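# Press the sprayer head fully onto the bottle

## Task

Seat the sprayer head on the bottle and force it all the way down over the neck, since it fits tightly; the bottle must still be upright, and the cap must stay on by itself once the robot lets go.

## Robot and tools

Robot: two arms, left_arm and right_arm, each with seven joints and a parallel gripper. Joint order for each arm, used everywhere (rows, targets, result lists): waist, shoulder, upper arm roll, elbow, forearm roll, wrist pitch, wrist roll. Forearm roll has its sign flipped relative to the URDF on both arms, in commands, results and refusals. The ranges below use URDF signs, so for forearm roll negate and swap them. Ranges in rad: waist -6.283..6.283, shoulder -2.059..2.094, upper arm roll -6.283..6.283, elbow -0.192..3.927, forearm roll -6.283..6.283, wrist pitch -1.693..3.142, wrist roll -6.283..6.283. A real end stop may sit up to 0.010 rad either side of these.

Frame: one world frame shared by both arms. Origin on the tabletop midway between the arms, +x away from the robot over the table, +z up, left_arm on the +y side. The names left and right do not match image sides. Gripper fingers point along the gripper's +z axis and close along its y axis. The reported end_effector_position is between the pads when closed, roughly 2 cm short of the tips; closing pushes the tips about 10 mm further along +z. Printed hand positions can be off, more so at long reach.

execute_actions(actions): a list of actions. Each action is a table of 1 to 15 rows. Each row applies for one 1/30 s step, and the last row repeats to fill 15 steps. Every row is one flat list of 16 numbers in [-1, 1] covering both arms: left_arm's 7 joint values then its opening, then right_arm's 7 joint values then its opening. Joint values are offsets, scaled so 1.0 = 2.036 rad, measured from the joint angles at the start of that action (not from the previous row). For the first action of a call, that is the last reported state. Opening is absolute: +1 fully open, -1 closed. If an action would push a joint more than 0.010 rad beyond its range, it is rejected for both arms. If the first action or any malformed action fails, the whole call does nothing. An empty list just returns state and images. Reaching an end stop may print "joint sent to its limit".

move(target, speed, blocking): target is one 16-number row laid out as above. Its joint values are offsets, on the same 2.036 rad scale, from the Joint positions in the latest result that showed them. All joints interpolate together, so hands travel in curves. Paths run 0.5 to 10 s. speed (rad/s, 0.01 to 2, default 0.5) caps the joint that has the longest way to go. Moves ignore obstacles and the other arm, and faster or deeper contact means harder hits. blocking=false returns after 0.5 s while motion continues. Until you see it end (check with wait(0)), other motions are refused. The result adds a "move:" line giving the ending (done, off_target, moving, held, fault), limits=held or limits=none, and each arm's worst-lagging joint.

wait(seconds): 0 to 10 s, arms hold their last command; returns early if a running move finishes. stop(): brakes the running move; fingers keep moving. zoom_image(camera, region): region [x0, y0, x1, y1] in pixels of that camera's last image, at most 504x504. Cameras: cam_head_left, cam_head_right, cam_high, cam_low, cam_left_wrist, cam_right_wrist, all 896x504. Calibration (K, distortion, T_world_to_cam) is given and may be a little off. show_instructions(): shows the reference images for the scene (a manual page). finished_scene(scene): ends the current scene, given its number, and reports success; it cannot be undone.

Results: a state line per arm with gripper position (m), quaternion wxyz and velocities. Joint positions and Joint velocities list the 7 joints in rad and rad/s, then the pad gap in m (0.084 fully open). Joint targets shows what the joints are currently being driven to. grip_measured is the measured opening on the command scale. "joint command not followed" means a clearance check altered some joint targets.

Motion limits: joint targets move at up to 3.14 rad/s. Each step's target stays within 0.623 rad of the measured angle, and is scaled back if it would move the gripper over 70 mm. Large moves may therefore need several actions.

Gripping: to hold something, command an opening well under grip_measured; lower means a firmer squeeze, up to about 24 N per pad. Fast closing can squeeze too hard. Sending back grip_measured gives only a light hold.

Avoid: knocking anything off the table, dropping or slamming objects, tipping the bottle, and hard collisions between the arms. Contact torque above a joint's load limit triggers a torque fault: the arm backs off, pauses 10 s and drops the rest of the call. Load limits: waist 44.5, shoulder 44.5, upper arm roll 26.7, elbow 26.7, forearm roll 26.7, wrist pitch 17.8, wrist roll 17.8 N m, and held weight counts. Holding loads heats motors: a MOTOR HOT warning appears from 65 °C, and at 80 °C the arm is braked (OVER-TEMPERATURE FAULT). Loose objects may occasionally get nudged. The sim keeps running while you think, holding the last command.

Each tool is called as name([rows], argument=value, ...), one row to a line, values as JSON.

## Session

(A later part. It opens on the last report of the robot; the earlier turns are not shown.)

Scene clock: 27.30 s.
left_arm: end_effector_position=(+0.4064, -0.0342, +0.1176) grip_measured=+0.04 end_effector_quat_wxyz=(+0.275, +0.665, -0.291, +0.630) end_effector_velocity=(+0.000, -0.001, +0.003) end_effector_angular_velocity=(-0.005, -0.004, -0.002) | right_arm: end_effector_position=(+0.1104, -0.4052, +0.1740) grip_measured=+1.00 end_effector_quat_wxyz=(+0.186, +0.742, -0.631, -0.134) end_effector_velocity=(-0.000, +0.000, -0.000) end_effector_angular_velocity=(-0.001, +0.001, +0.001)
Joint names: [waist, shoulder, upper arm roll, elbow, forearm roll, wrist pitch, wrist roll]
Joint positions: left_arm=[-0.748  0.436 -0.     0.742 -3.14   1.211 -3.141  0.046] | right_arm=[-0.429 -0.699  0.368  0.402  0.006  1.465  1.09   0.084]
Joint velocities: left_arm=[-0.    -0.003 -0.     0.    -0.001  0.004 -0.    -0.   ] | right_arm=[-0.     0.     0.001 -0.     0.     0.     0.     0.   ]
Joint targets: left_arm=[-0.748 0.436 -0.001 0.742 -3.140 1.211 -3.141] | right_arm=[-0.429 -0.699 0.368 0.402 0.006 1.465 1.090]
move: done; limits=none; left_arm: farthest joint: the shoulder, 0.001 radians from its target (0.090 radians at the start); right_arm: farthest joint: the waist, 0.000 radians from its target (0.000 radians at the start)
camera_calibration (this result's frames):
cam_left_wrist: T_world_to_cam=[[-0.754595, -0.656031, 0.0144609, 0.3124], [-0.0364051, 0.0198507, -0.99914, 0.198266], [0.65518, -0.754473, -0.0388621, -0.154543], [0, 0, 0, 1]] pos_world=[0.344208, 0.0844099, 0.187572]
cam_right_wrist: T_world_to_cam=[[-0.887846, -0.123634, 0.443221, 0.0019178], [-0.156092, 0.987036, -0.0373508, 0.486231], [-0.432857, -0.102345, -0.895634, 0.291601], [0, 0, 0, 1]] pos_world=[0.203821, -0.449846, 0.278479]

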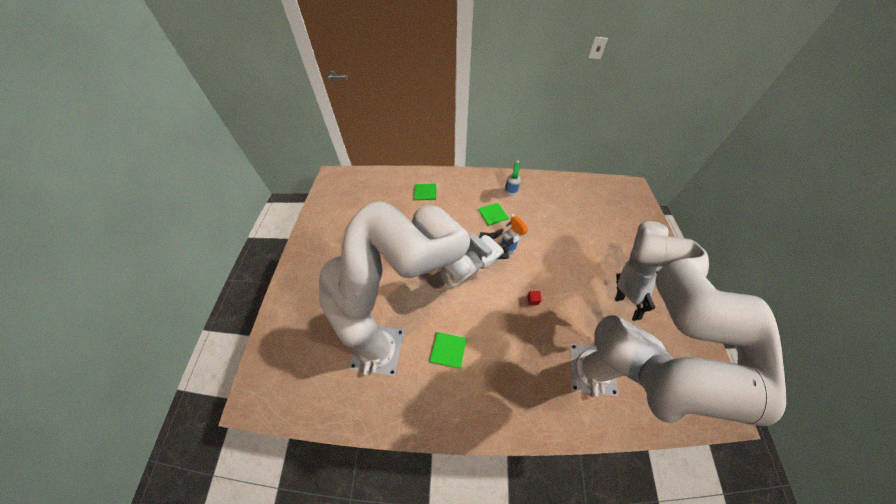

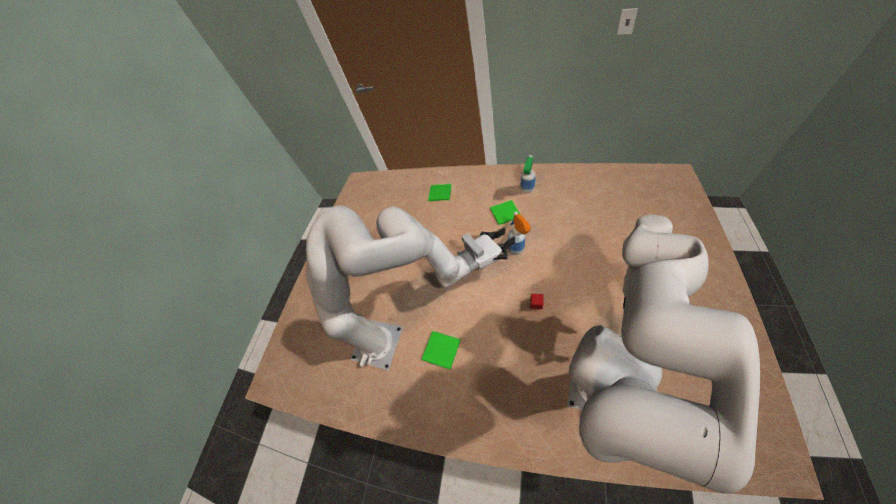

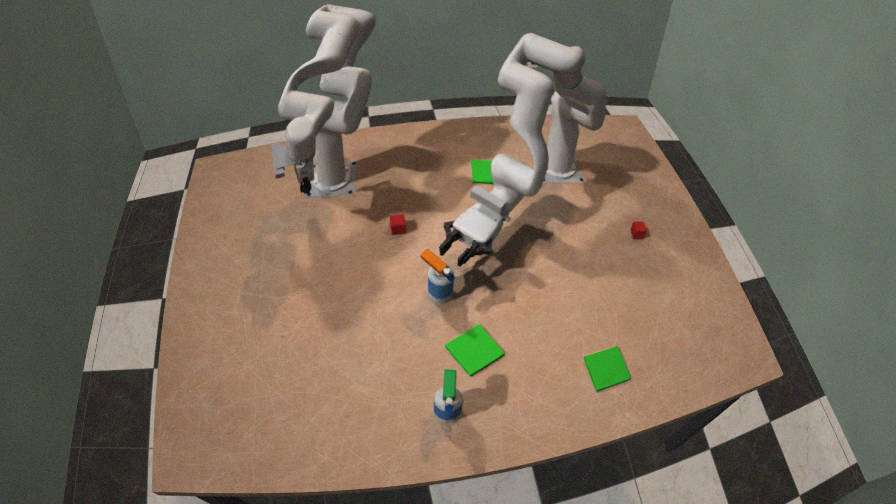

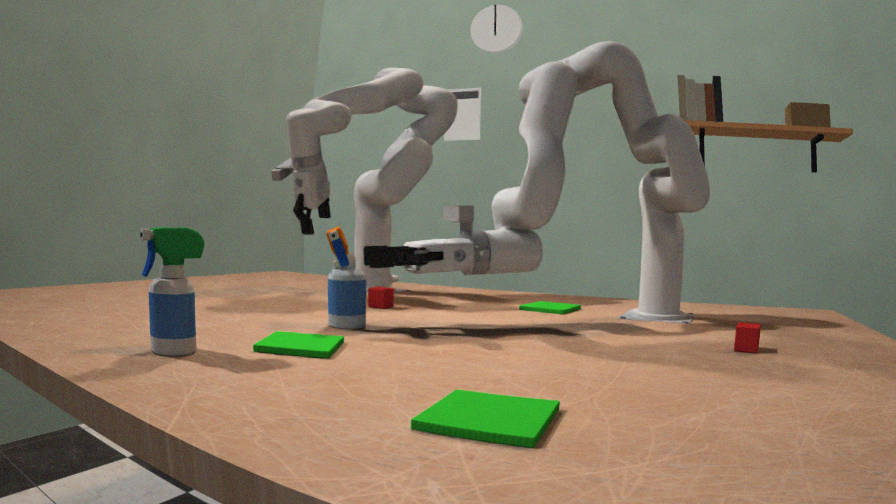

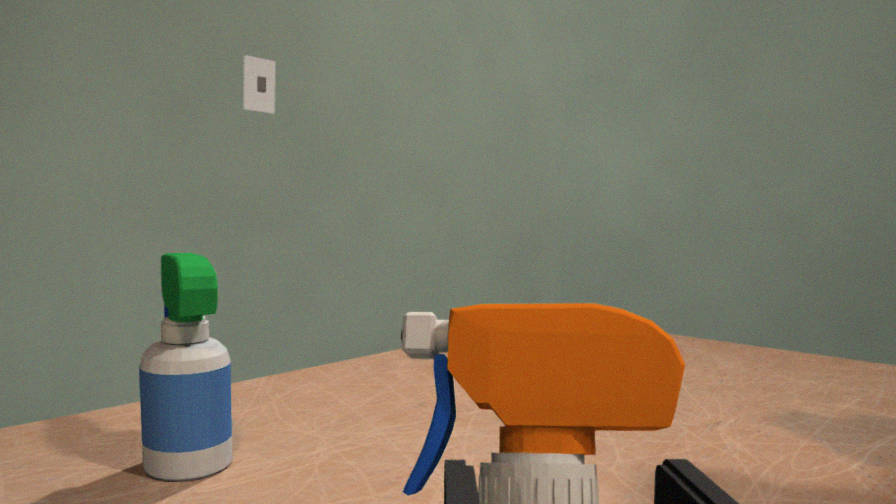

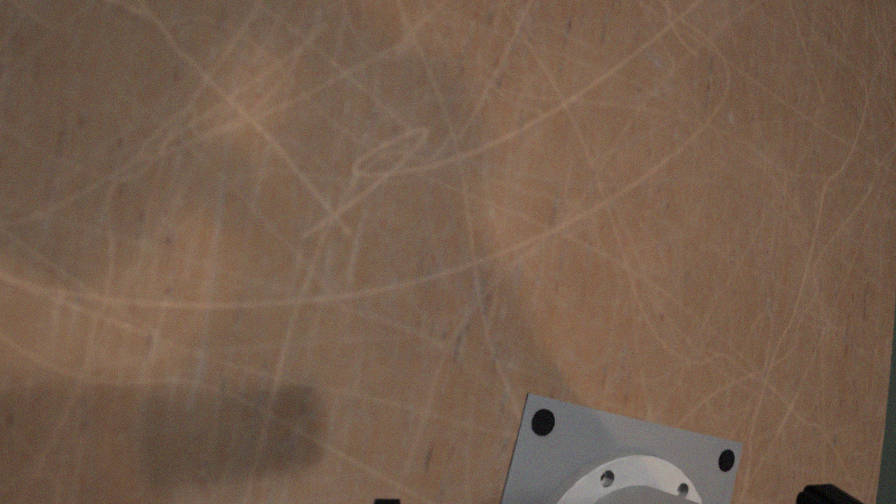

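move(target=[0.002,-0.1,0,0.4,0.7,0,0.4,1,0,0,0,0,0,0,0,1], speed=0.9)

move(target=[0,0.2116,0,0.2598,0.8422,0.1036,0.3716,1,0,0,0,0,0,0,0,1], speed=0.9)

move(target=[0,0.011,0,-0.111,0,-0.122,0,1,0,0,0,0,0,0,0,1], speed=0.15)

execute_actions([
  [[0,0,0,0,0,0,0,0.4,0,0,0,0,0,0,0,1]],
  [[0,0,0,0,0,0,0,-0.1,0,0,0,0,0,0,0,1]],
  [[0,0,0,0,0,0,0,-0.7,0,0,0,0,0,0,0,1]],
])

zoom_image(camera="cam_low", region=[270,190,430,320])

zoom_image(camera="cam_high", region=[390,210,510,310])

Scene clock: 30.27 s.
left_arm: end_effector_position=(+0.5840, +0.0810, +0.5210) grip_measured=+1.00 end_effector_quat_wxyz=(+0.039, +0.632, +0.281, +0.722) end_effector_velocity=(-0.001, +0.000, +0.002) end_effector_angular_velocity=(-0.003, -0.002, -0.000) | right_arm: end_effector_position=(+0.1104, -0.4052, +0.1740) grip_measured=+1.00 end_effector_quat_wxyz=(+0.186, +0.742, -0.631, -0.134) end_effector_velocity=(-0.000, -0.000, +0.000) end_effector_angular_velocity=(+0.000, +0.000, -0.000)
Joint names: [waist, shoulder, upper arm roll, elbow, forearm roll, wrist pitch, wrist roll]
Joint positions: left_arm=[-0.744  0.233 -0.001  1.556 -1.715  1.211 -2.326  0.084] | right_arm=[-0.429 -0.699  0.368  0.402  0.006  1.465  1.09   0.084]
Joint velocities: left_arm=[-0.001 -0.002  0.     0.002  0.001  0.     0.001  0.   ] | right_arm=[ 0. -0. -0. -0.  0.  0. -0. -0.]
Joint targets: left_arm=[-0.744 0.233 -0.000 1.556 -1.715 1.211 -2.326] | right_arm=[-0.429 -0.699 0.368 0.402 0.006 1.465 1.090]
move: done; limits=none; left_arm: farthest joint: the upper arm roll, 0.001 radians from its target (0.001 radians at the start); right_arm: farthest joint: the waist, 0.000 radians from its target (0.000 radians at the start)
camera_calibration (this result's frames):
cam_left_wrist: T_world_to_cam=[[0.266632, -0.844221, 0.464971, -0.299672], [0.217181, -0.4174, -0.882389, 0.432011], [0.93901, 0.336256, 0.0720567, -0.48023], [0, 0, 0, 1]] pos_world=[0.437018, 0.0888114, 0.555144]
cam_right_wrist: T_world_to_cam=[[-0.887846, -0.123634, 0.443221, 0.00191779], [-0.156092, 0.987036, -0.0373509, 0.486231], [-0.432857, -0.102345, -0.895634, 0.291601], [0, 0, 0, 1]] pos_world=[0.203821, -0.449846, 0.278479]

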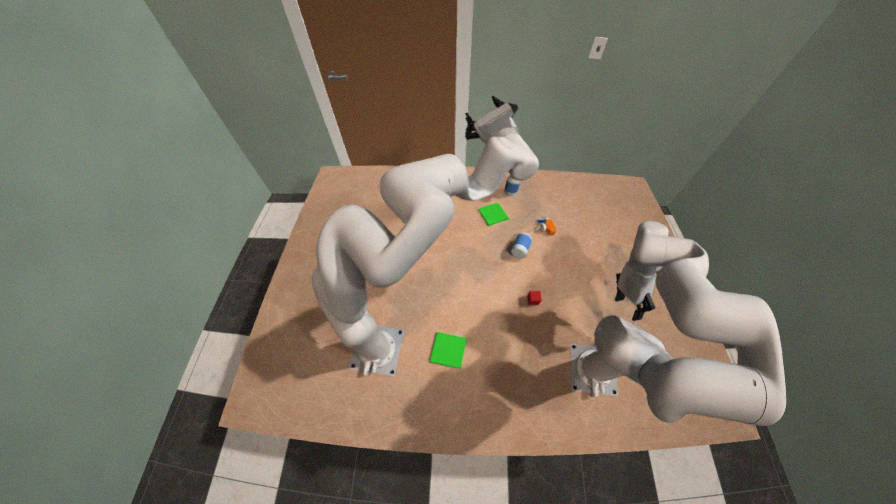

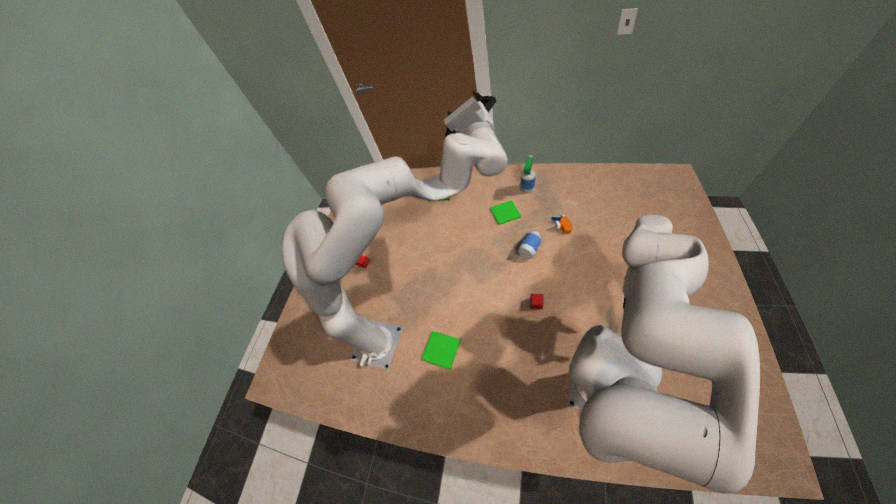

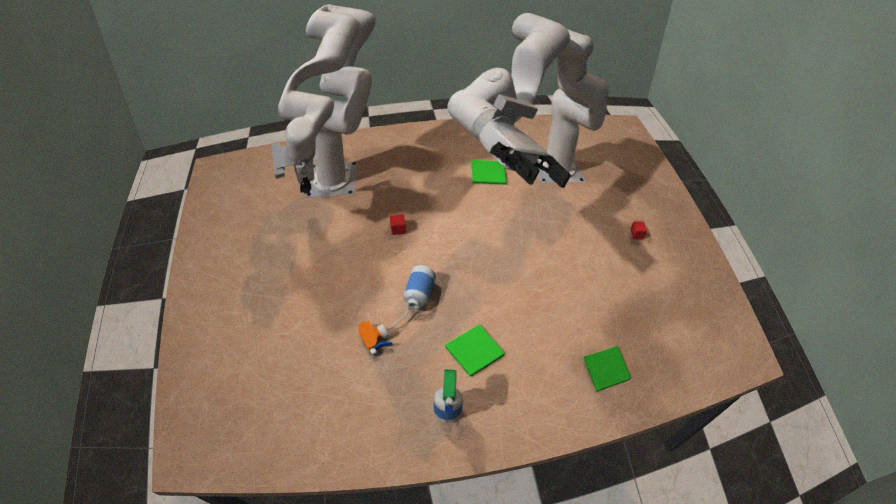

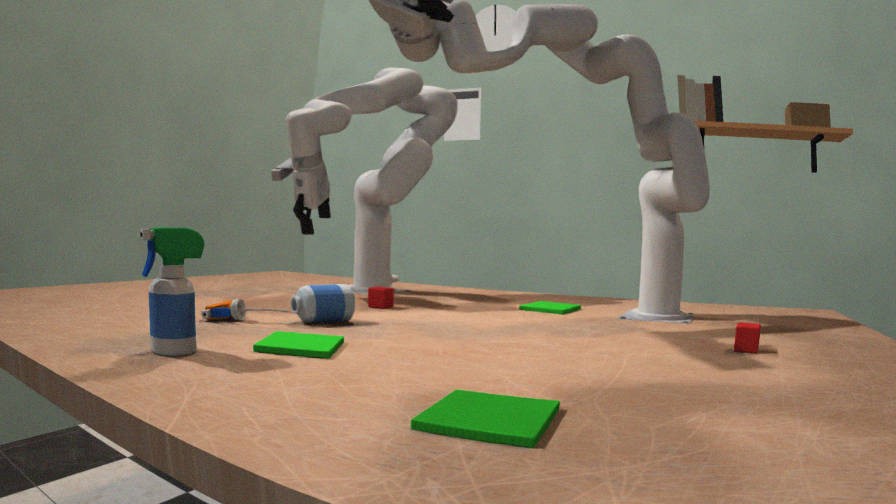

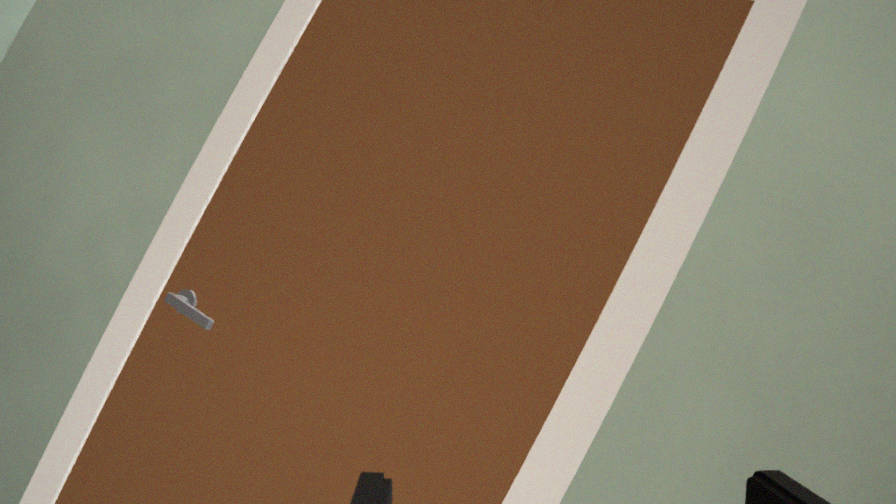

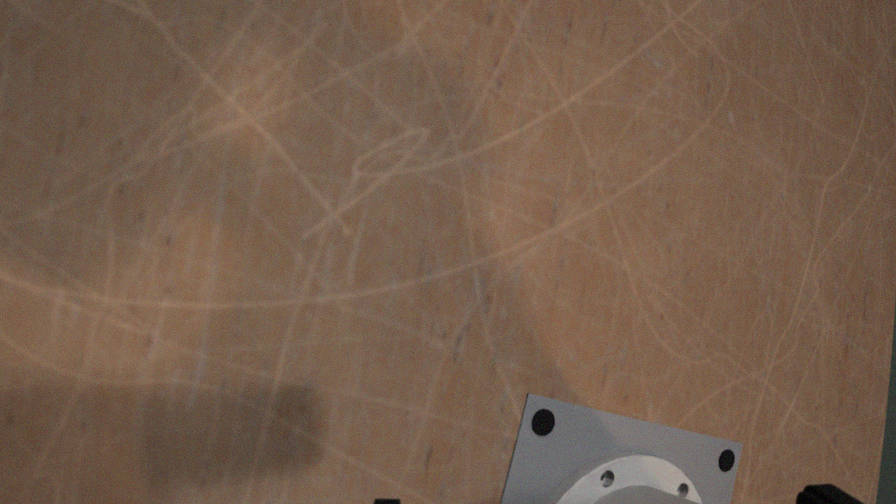

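Scene clock: 32.90 s.
left_arm: end_effector_position=(+0.4440, -0.0710, +0.2396) grip_measured=+1.00 end_effector_quat_wxyz=(-0.000, +0.931, +0.366, +0.000) end_effector_velocity=(-0.000, -0.001, -0.000) end_effector_angular_velocity=(-0.002, +0.001, -0.001) | right_arm: end_effector_position=(+0.1104, -0.4052, +0.1740) grip_measured=+1.00 end_effector_quat_wxyz=(+0.186, +0.742, -0.631, -0.134) end_effector_velocity=(-0.000, -0.000, -0.000) end_effector_angular_velocity=(+0.001, -0.000, -0.001)
Joint names: [waist, shoulder, upper arm roll, elbow, forearm roll, wrist pitch, wrist roll]
Joint positions: left_arm=[-0.744  0.663 -0.     2.085 -0.001  1.422 -1.57   0.084] | right_arm=[-0.429 -0.699  0.368  0.402  0.006  1.465  1.09   0.084]
Joint velocities: left_arm=[-0.     0.001 -0.     0.     0.002 -0.001  0.     0.   ] | right_arm=[ 0.    -0.    -0.001 -0.    -0.     0.    -0.     0.   ]
Joint targets: left_arm=[-0.744 0.664 -0.001 2.085 -0.001 1.422 -1.570] | right_arm=[-0.429 -0.699 0.368 0.402 0.006 1.465 1.090]
move: done; limits=none; left_arm: farthest joint: the upper arm roll, 0.001 radians from its target (0.000 radians at the start); right_arm: farthest joint: the waist, 0.000 radians from its target (0.000 radians at the start)
camera_calibration (this result's frames):
cam_left_wrist: T_world_to_cam=[[0.689691, -0.72344, 0.0309951, -0.335096], [-0.723361, -0.690291, -0.0157406, 0.341228], [0.032783, -0.0115644, -0.999396, 0.35702], [0, 0, 0, 1]] pos_world=[0.46624, -0.0027461, 0.372562]
cam_right_wrist: T_world_to_cam=[[-0.887846, -0.123634, 0.443221, 0.00191781], [-0.156092, 0.987036, -0.037351, 0.486231], [-0.432857, -0.102345, -0.895634, 0.291601], [0, 0, 0, 1]] pos_world=[0.203821, -0.449846, 0.278479]

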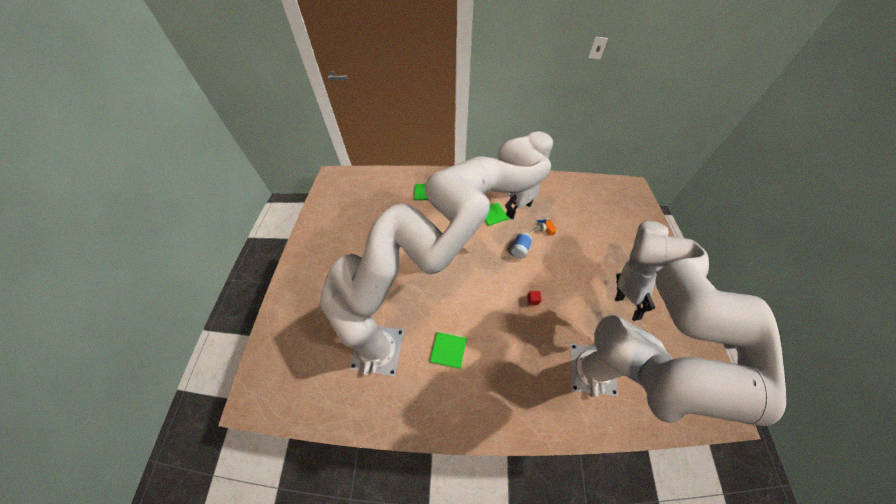

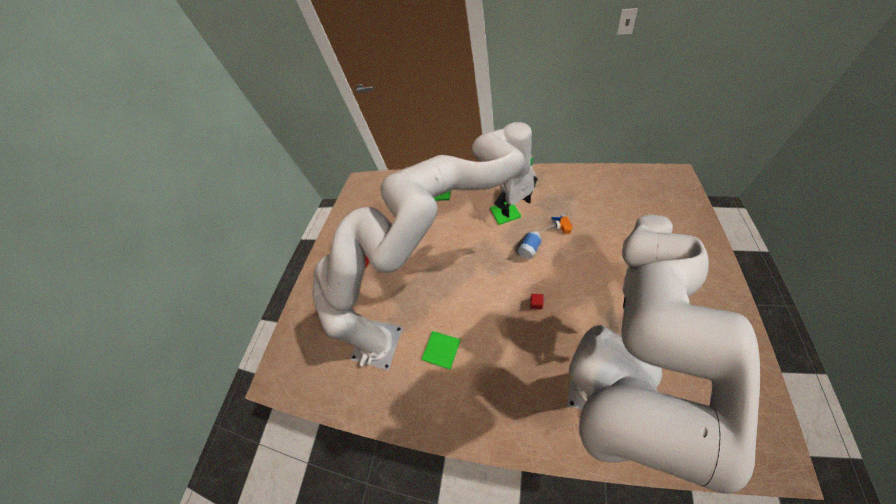

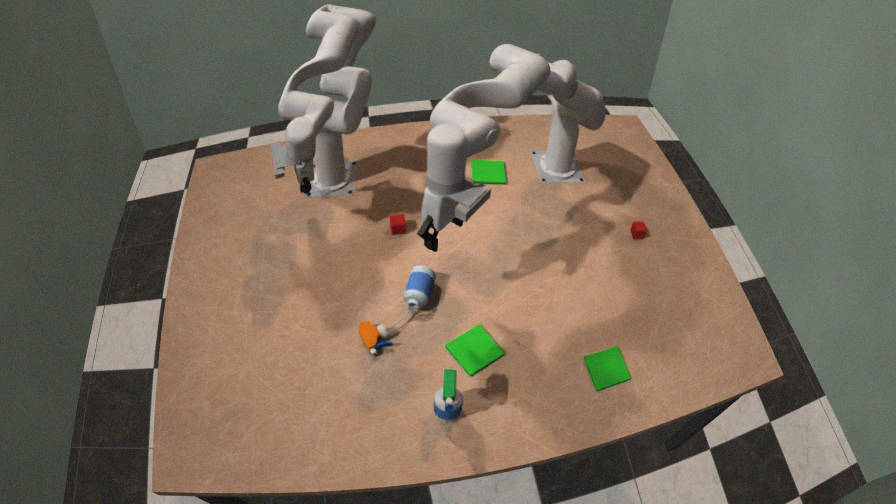

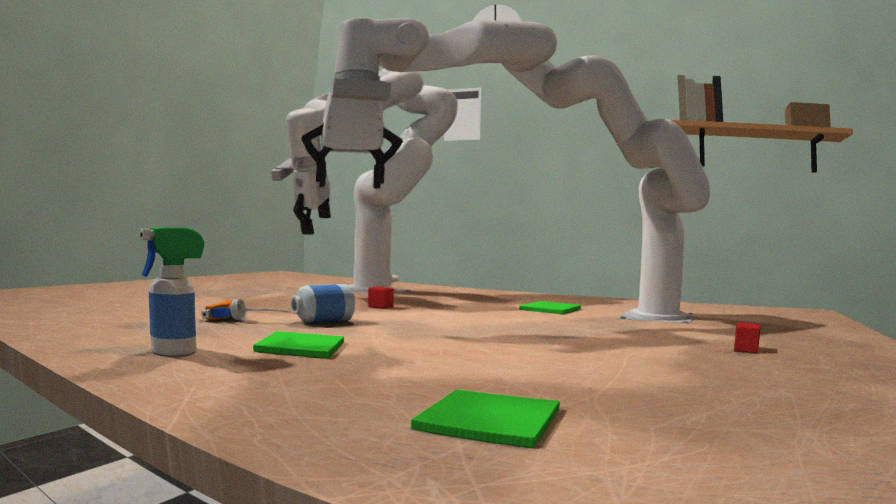

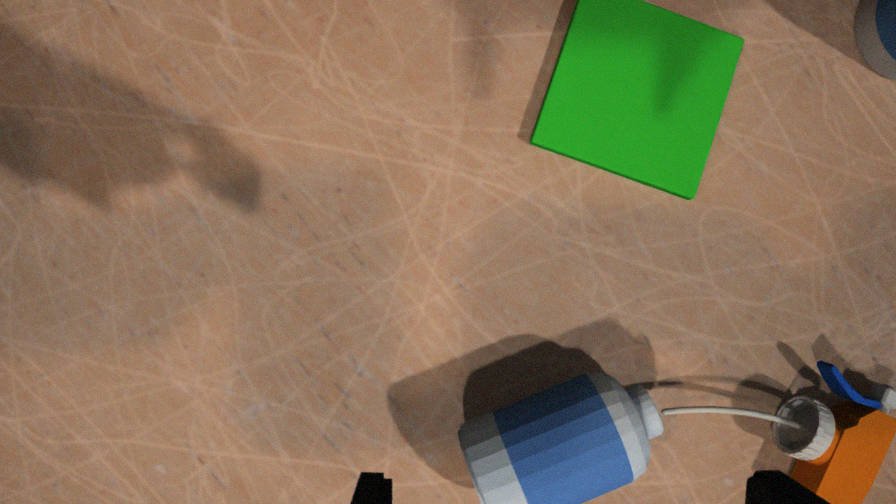

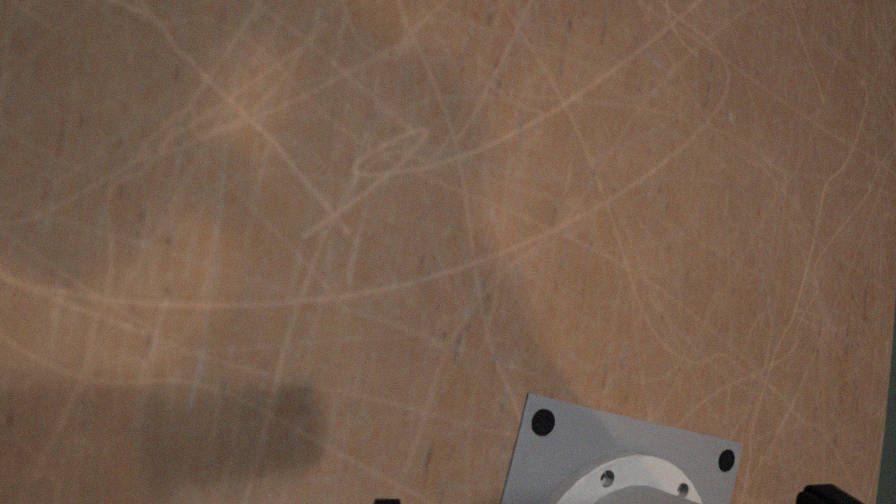

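Scene clock: 35.03 s.
left_arm: end_effector_position=(+0.4440, -0.0710, +0.1479) grip_measured=+1.00 end_effector_quat_wxyz=(-0.000, +0.931, +0.365, +0.000) end_effector_velocity=(-0.001, +0.001, -0.002) end_effector_angular_velocity=(+0.003, +0.002, +0.000) | right_arm: end_effector_position=(+0.1104, -0.4052, +0.1740) grip_measured=+1.00 end_effector_quat_wxyz=(+0.186, +0.742, -0.631, -0.134) end_effector_velocity=(-0.000, +0.000, -0.000) end_effector_angular_velocity=(-0.001, +0.002, +0.001)
Joint names: [waist, shoulder, upper arm roll, elbow, forearm roll, wrist pitch, wrist roll]
Joint positions: left_arm=[-0.744  0.686 -0.     1.859 -0.001  1.174 -1.57   0.084] | right_arm=[-0.429 -0.699  0.368  0.402  0.006  1.465  1.09   0.084]
Joint velocities: left_arm=[-0.     0.002  0.    -0.003 -0.    -0.001 -0.    -0.   ] | right_arm=[-0.     0.     0.002 -0.001  0.     0.001  0.     0.   ]
Joint targets: left_arm=[-0.744 0.686 -0.000 1.859 -0.001 1.173 -1.570] | right_arm=[-0.429 -0.699 0.368 0.402 0.006 1.465 1.090]
move: done; limits=none; left_arm: farthest joint: the waist, 0.000 radians from its target (0.000 radians at the start); right_arm: farthest joint: the waist, 0.000 radians from its target (0.000 radians at the start)
camera_calibration (this result's frames):
cam_left_wrist: T_world_to_cam=[[0.689475, -0.723628, 0.0314079, -0.332263], [-0.723557, -0.690087, -0.0156476, 0.339808], [0.0329972, -0.0119368, -0.999384, 0.265316], [0, 0, 0, 1]] pos_world=[0.466203, -0.00277122, 0.280906]
cam_right_wrist: T_world_to_cam=[[-0.887846, -0.123634, 0.443221, 0.00191788], [-0.156092, 0.987036, -0.037351, 0.486231], [-0.432857, -0.102345, -0.895634, 0.291601], [0, 0, 0, 1]] pos_world=[0.203821, -0.449846, 0.278479]

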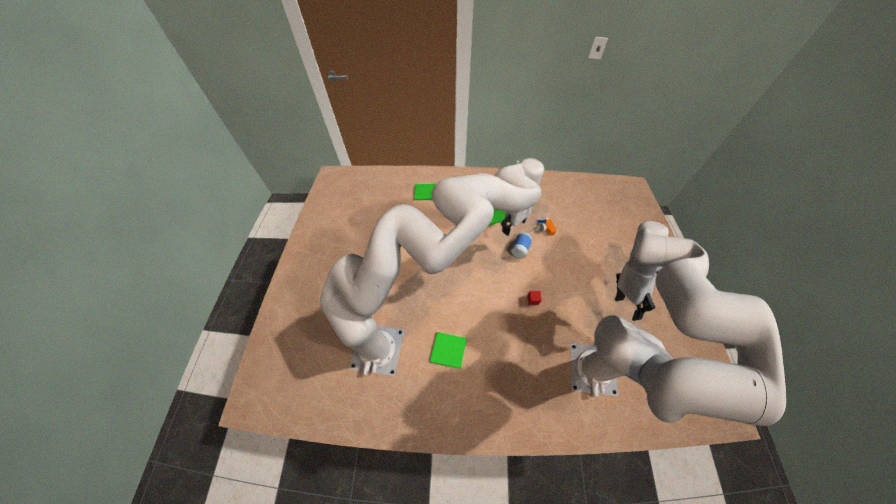

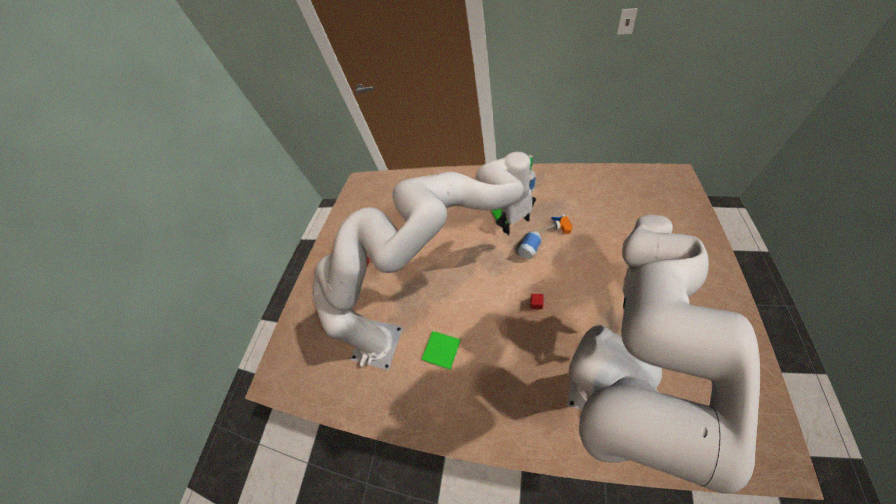

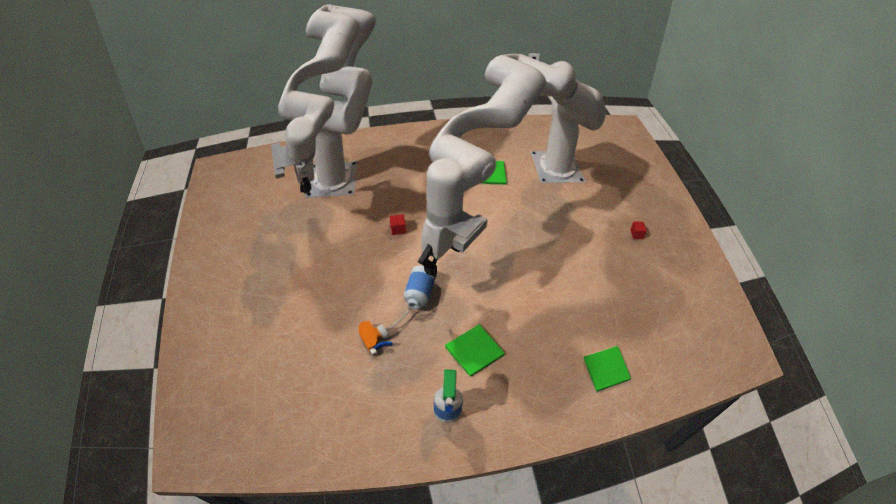

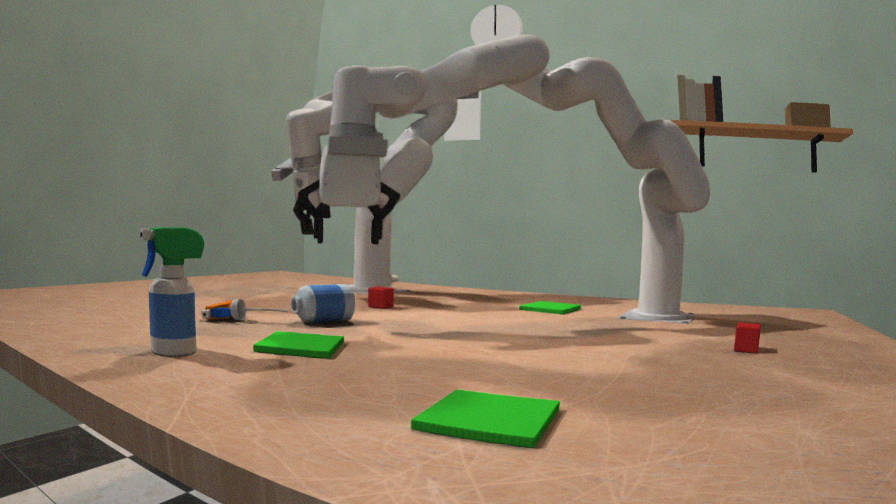

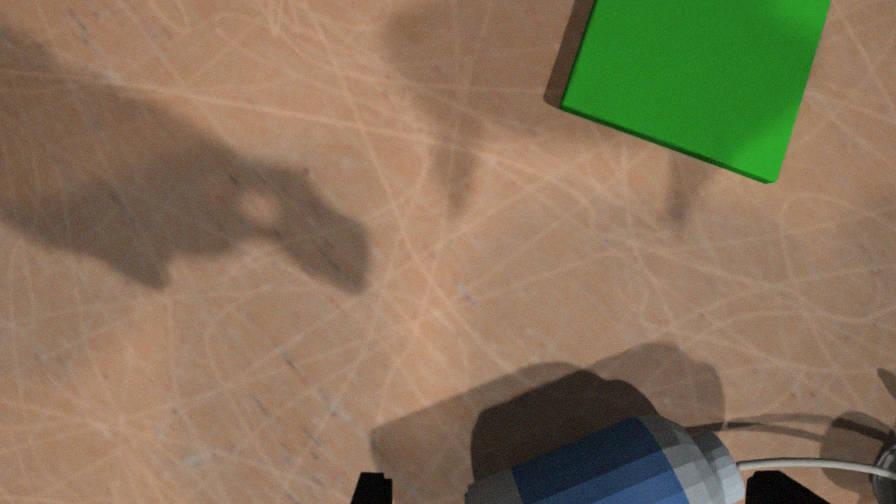

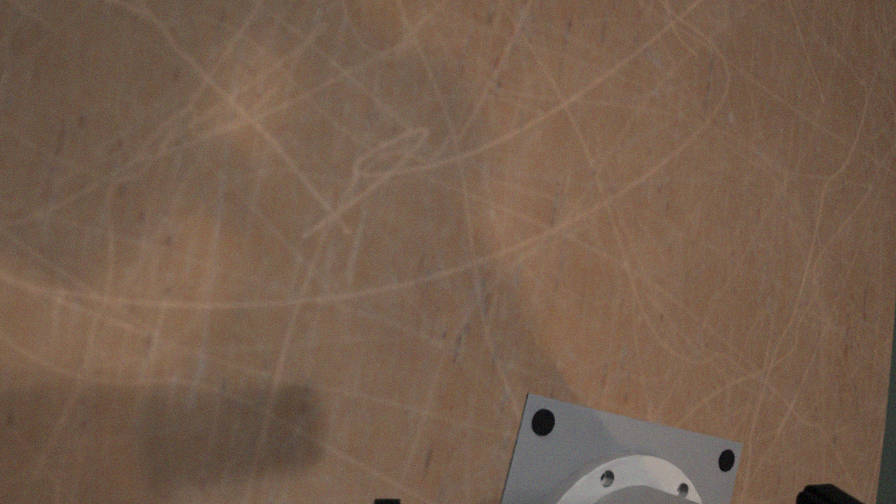

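Scene clock: 36.53 s.
left_arm: end_effector_position=(+0.4440, -0.0710, +0.1479) grip_measured=-0.72 end_effector_quat_wxyz=(-0.000, +0.931, +0.365, +0.000) end_effector_velocity=(-0.000, +0.000, -0.000) end_effector_angular_velocity=(+0.002, +0.001, +0.000) | right_arm: end_effector_position=(+0.1104, -0.4052, +0.1740) grip_measured=+1.00 end_effector_quat_wxyz=(+0.186, +0.742, -0.631, -0.134) end_effector_velocity=(+0.000, +0.000, -0.000) end_effector_angular_velocity=(-0.000, +0.000, +0.000)
Joint names: [waist, shoulder, upper arm roll, elbow, forearm roll, wrist pitch, wrist roll]
Joint positions: left_arm=[-0.744  0.686 -0.     1.859 -0.001  1.174 -1.57   0.012] | right_arm=[-0.429 -0.699  0.368  0.402  0.006  1.465  1.09   0.084]
Joint velocities: left_arm=[ 0.     0.     0.    -0.    -0.001  0.001 -0.    -0.   ] | right_arm=[ 0.  0.  0. -0.  0. -0.  0. -0.]
Joint targets: left_arm=[-0.744 0.686 -0.000 1.859 -0.001 1.174 -1.570] | right_arm=[-0.429 -0.699 0.368 0.402 0.006 1.465 1.090]
camera_calibration (this result's frames):
cam_left_wrist: T_world_to_cam=[[0.689475, -0.723628, 0.0314169, -0.332266], [-0.723557, -0.690087, -0.0156473, 0.339808], [0.0330032, -0.0119435, -0.999384, 0.265318], [0, 0, 0, 1]] pos_world=[0.466203, -0.00277154, 0.280911]
cam_right_wrist: T_world_to_cam=[[-0.887846, -0.123633, 0.443221, 0.00191806], [-0.156092, 0.987036, -0.0373512, 0.486231], [-0.432857, -0.102345, -0.895634, 0.291601], [0, 0, 0, 1]] pos_world=[0.203821, -0.449846, 0.278479]

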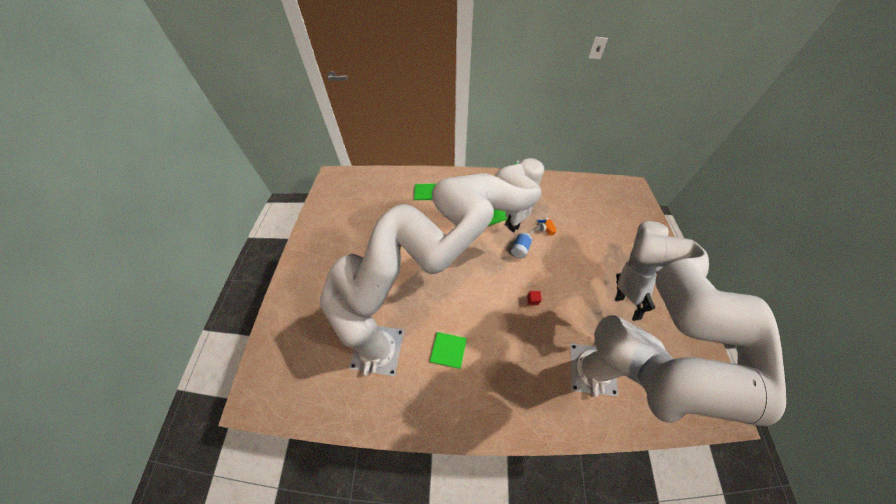

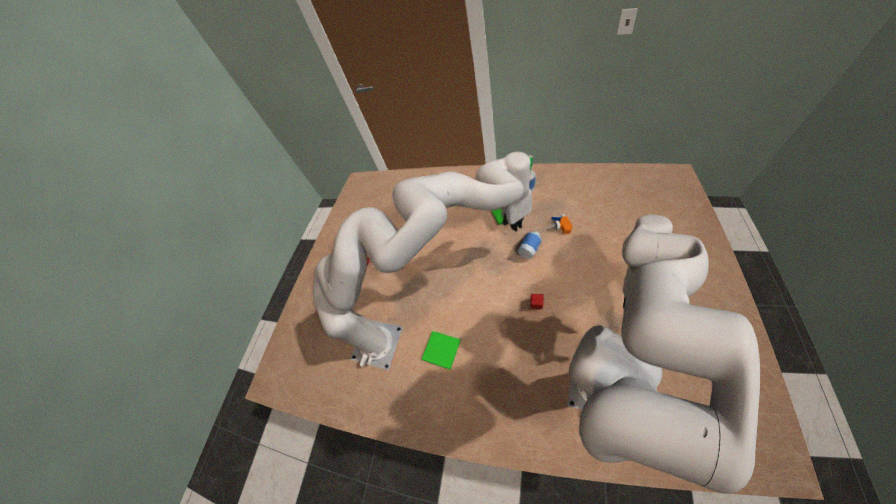

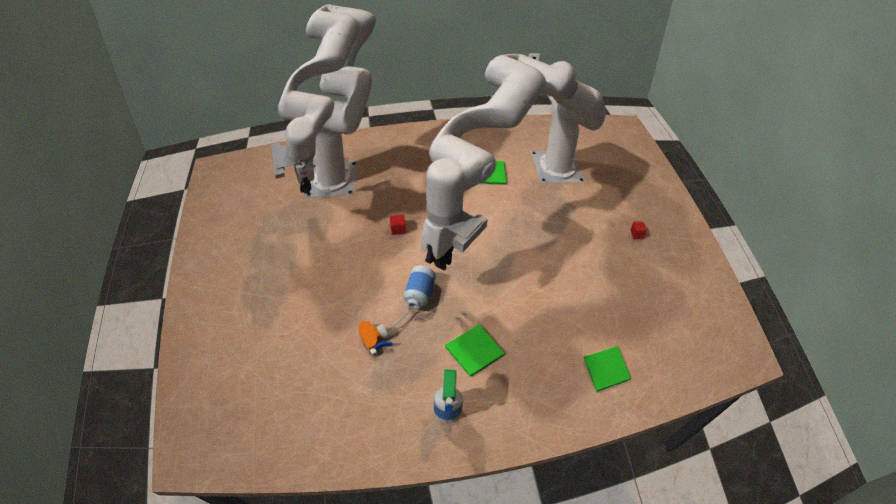

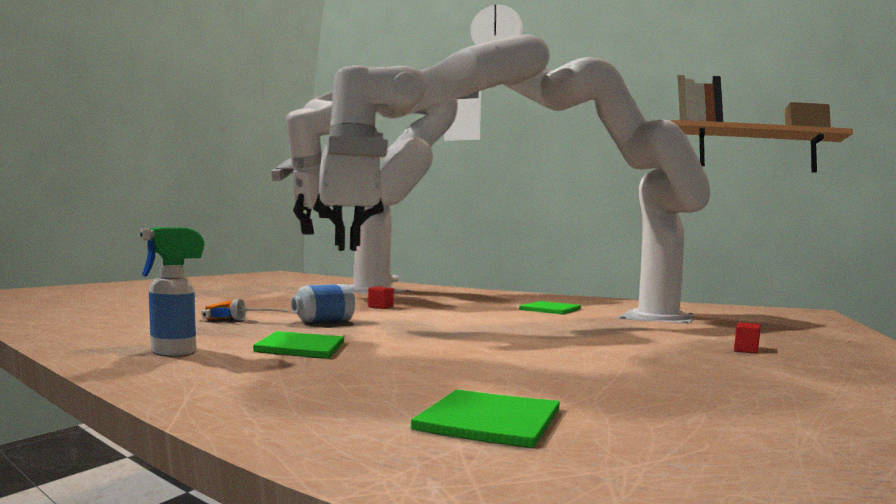

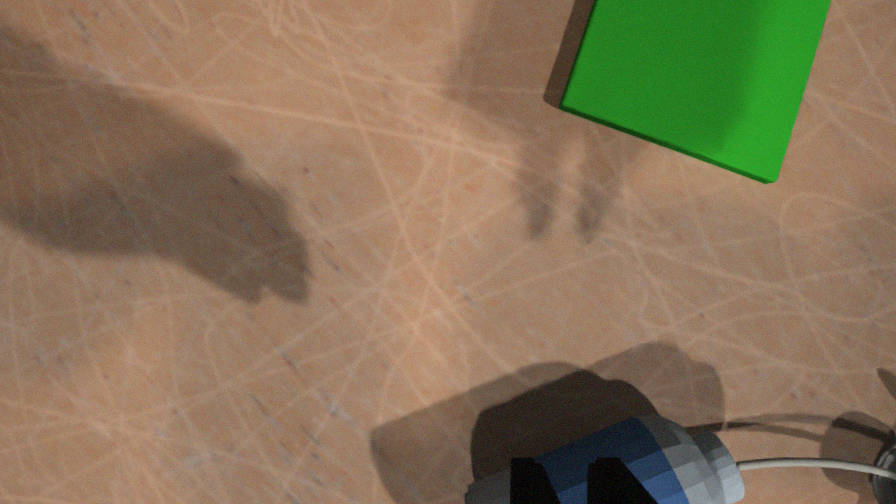

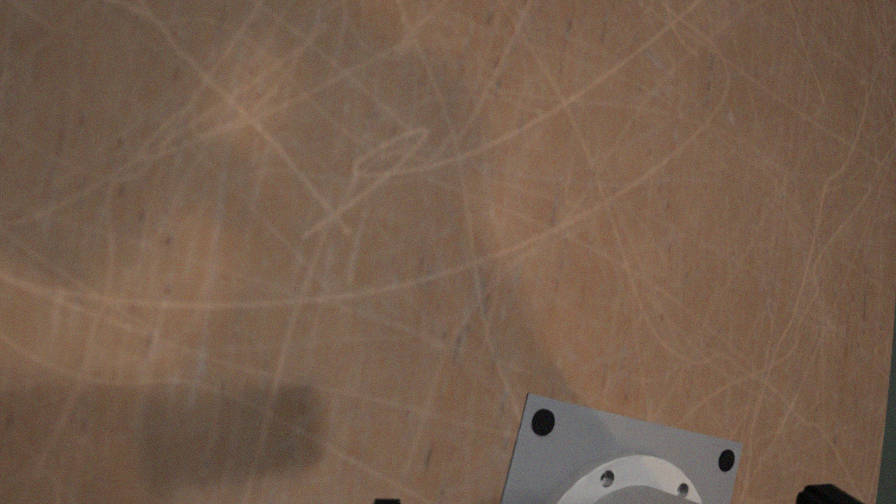

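Region (270, 190, 430, 320) of cam_low's 896x504 image, scaled by 3.150, with more detail than that image has; it fills the top 410 rows of this view, and the rest is white.

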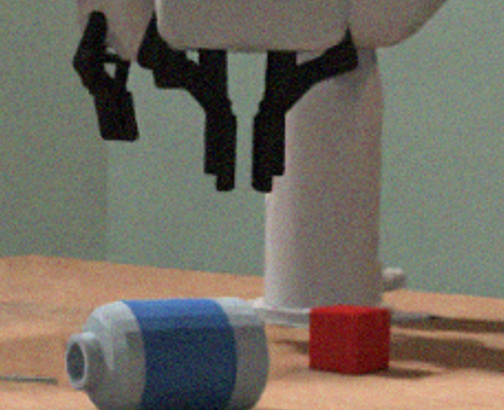

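Region (390, 210, 510, 310) of cam_high's 896x504 image, scaled by 4.200, with more detail than that image has.

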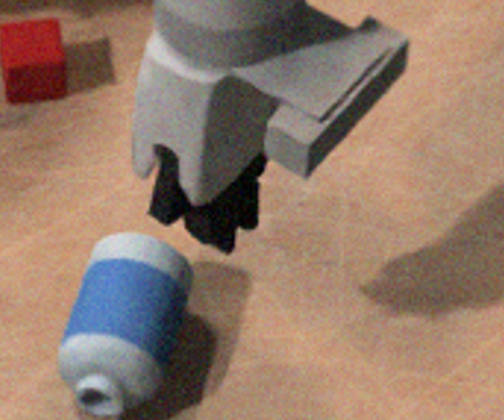

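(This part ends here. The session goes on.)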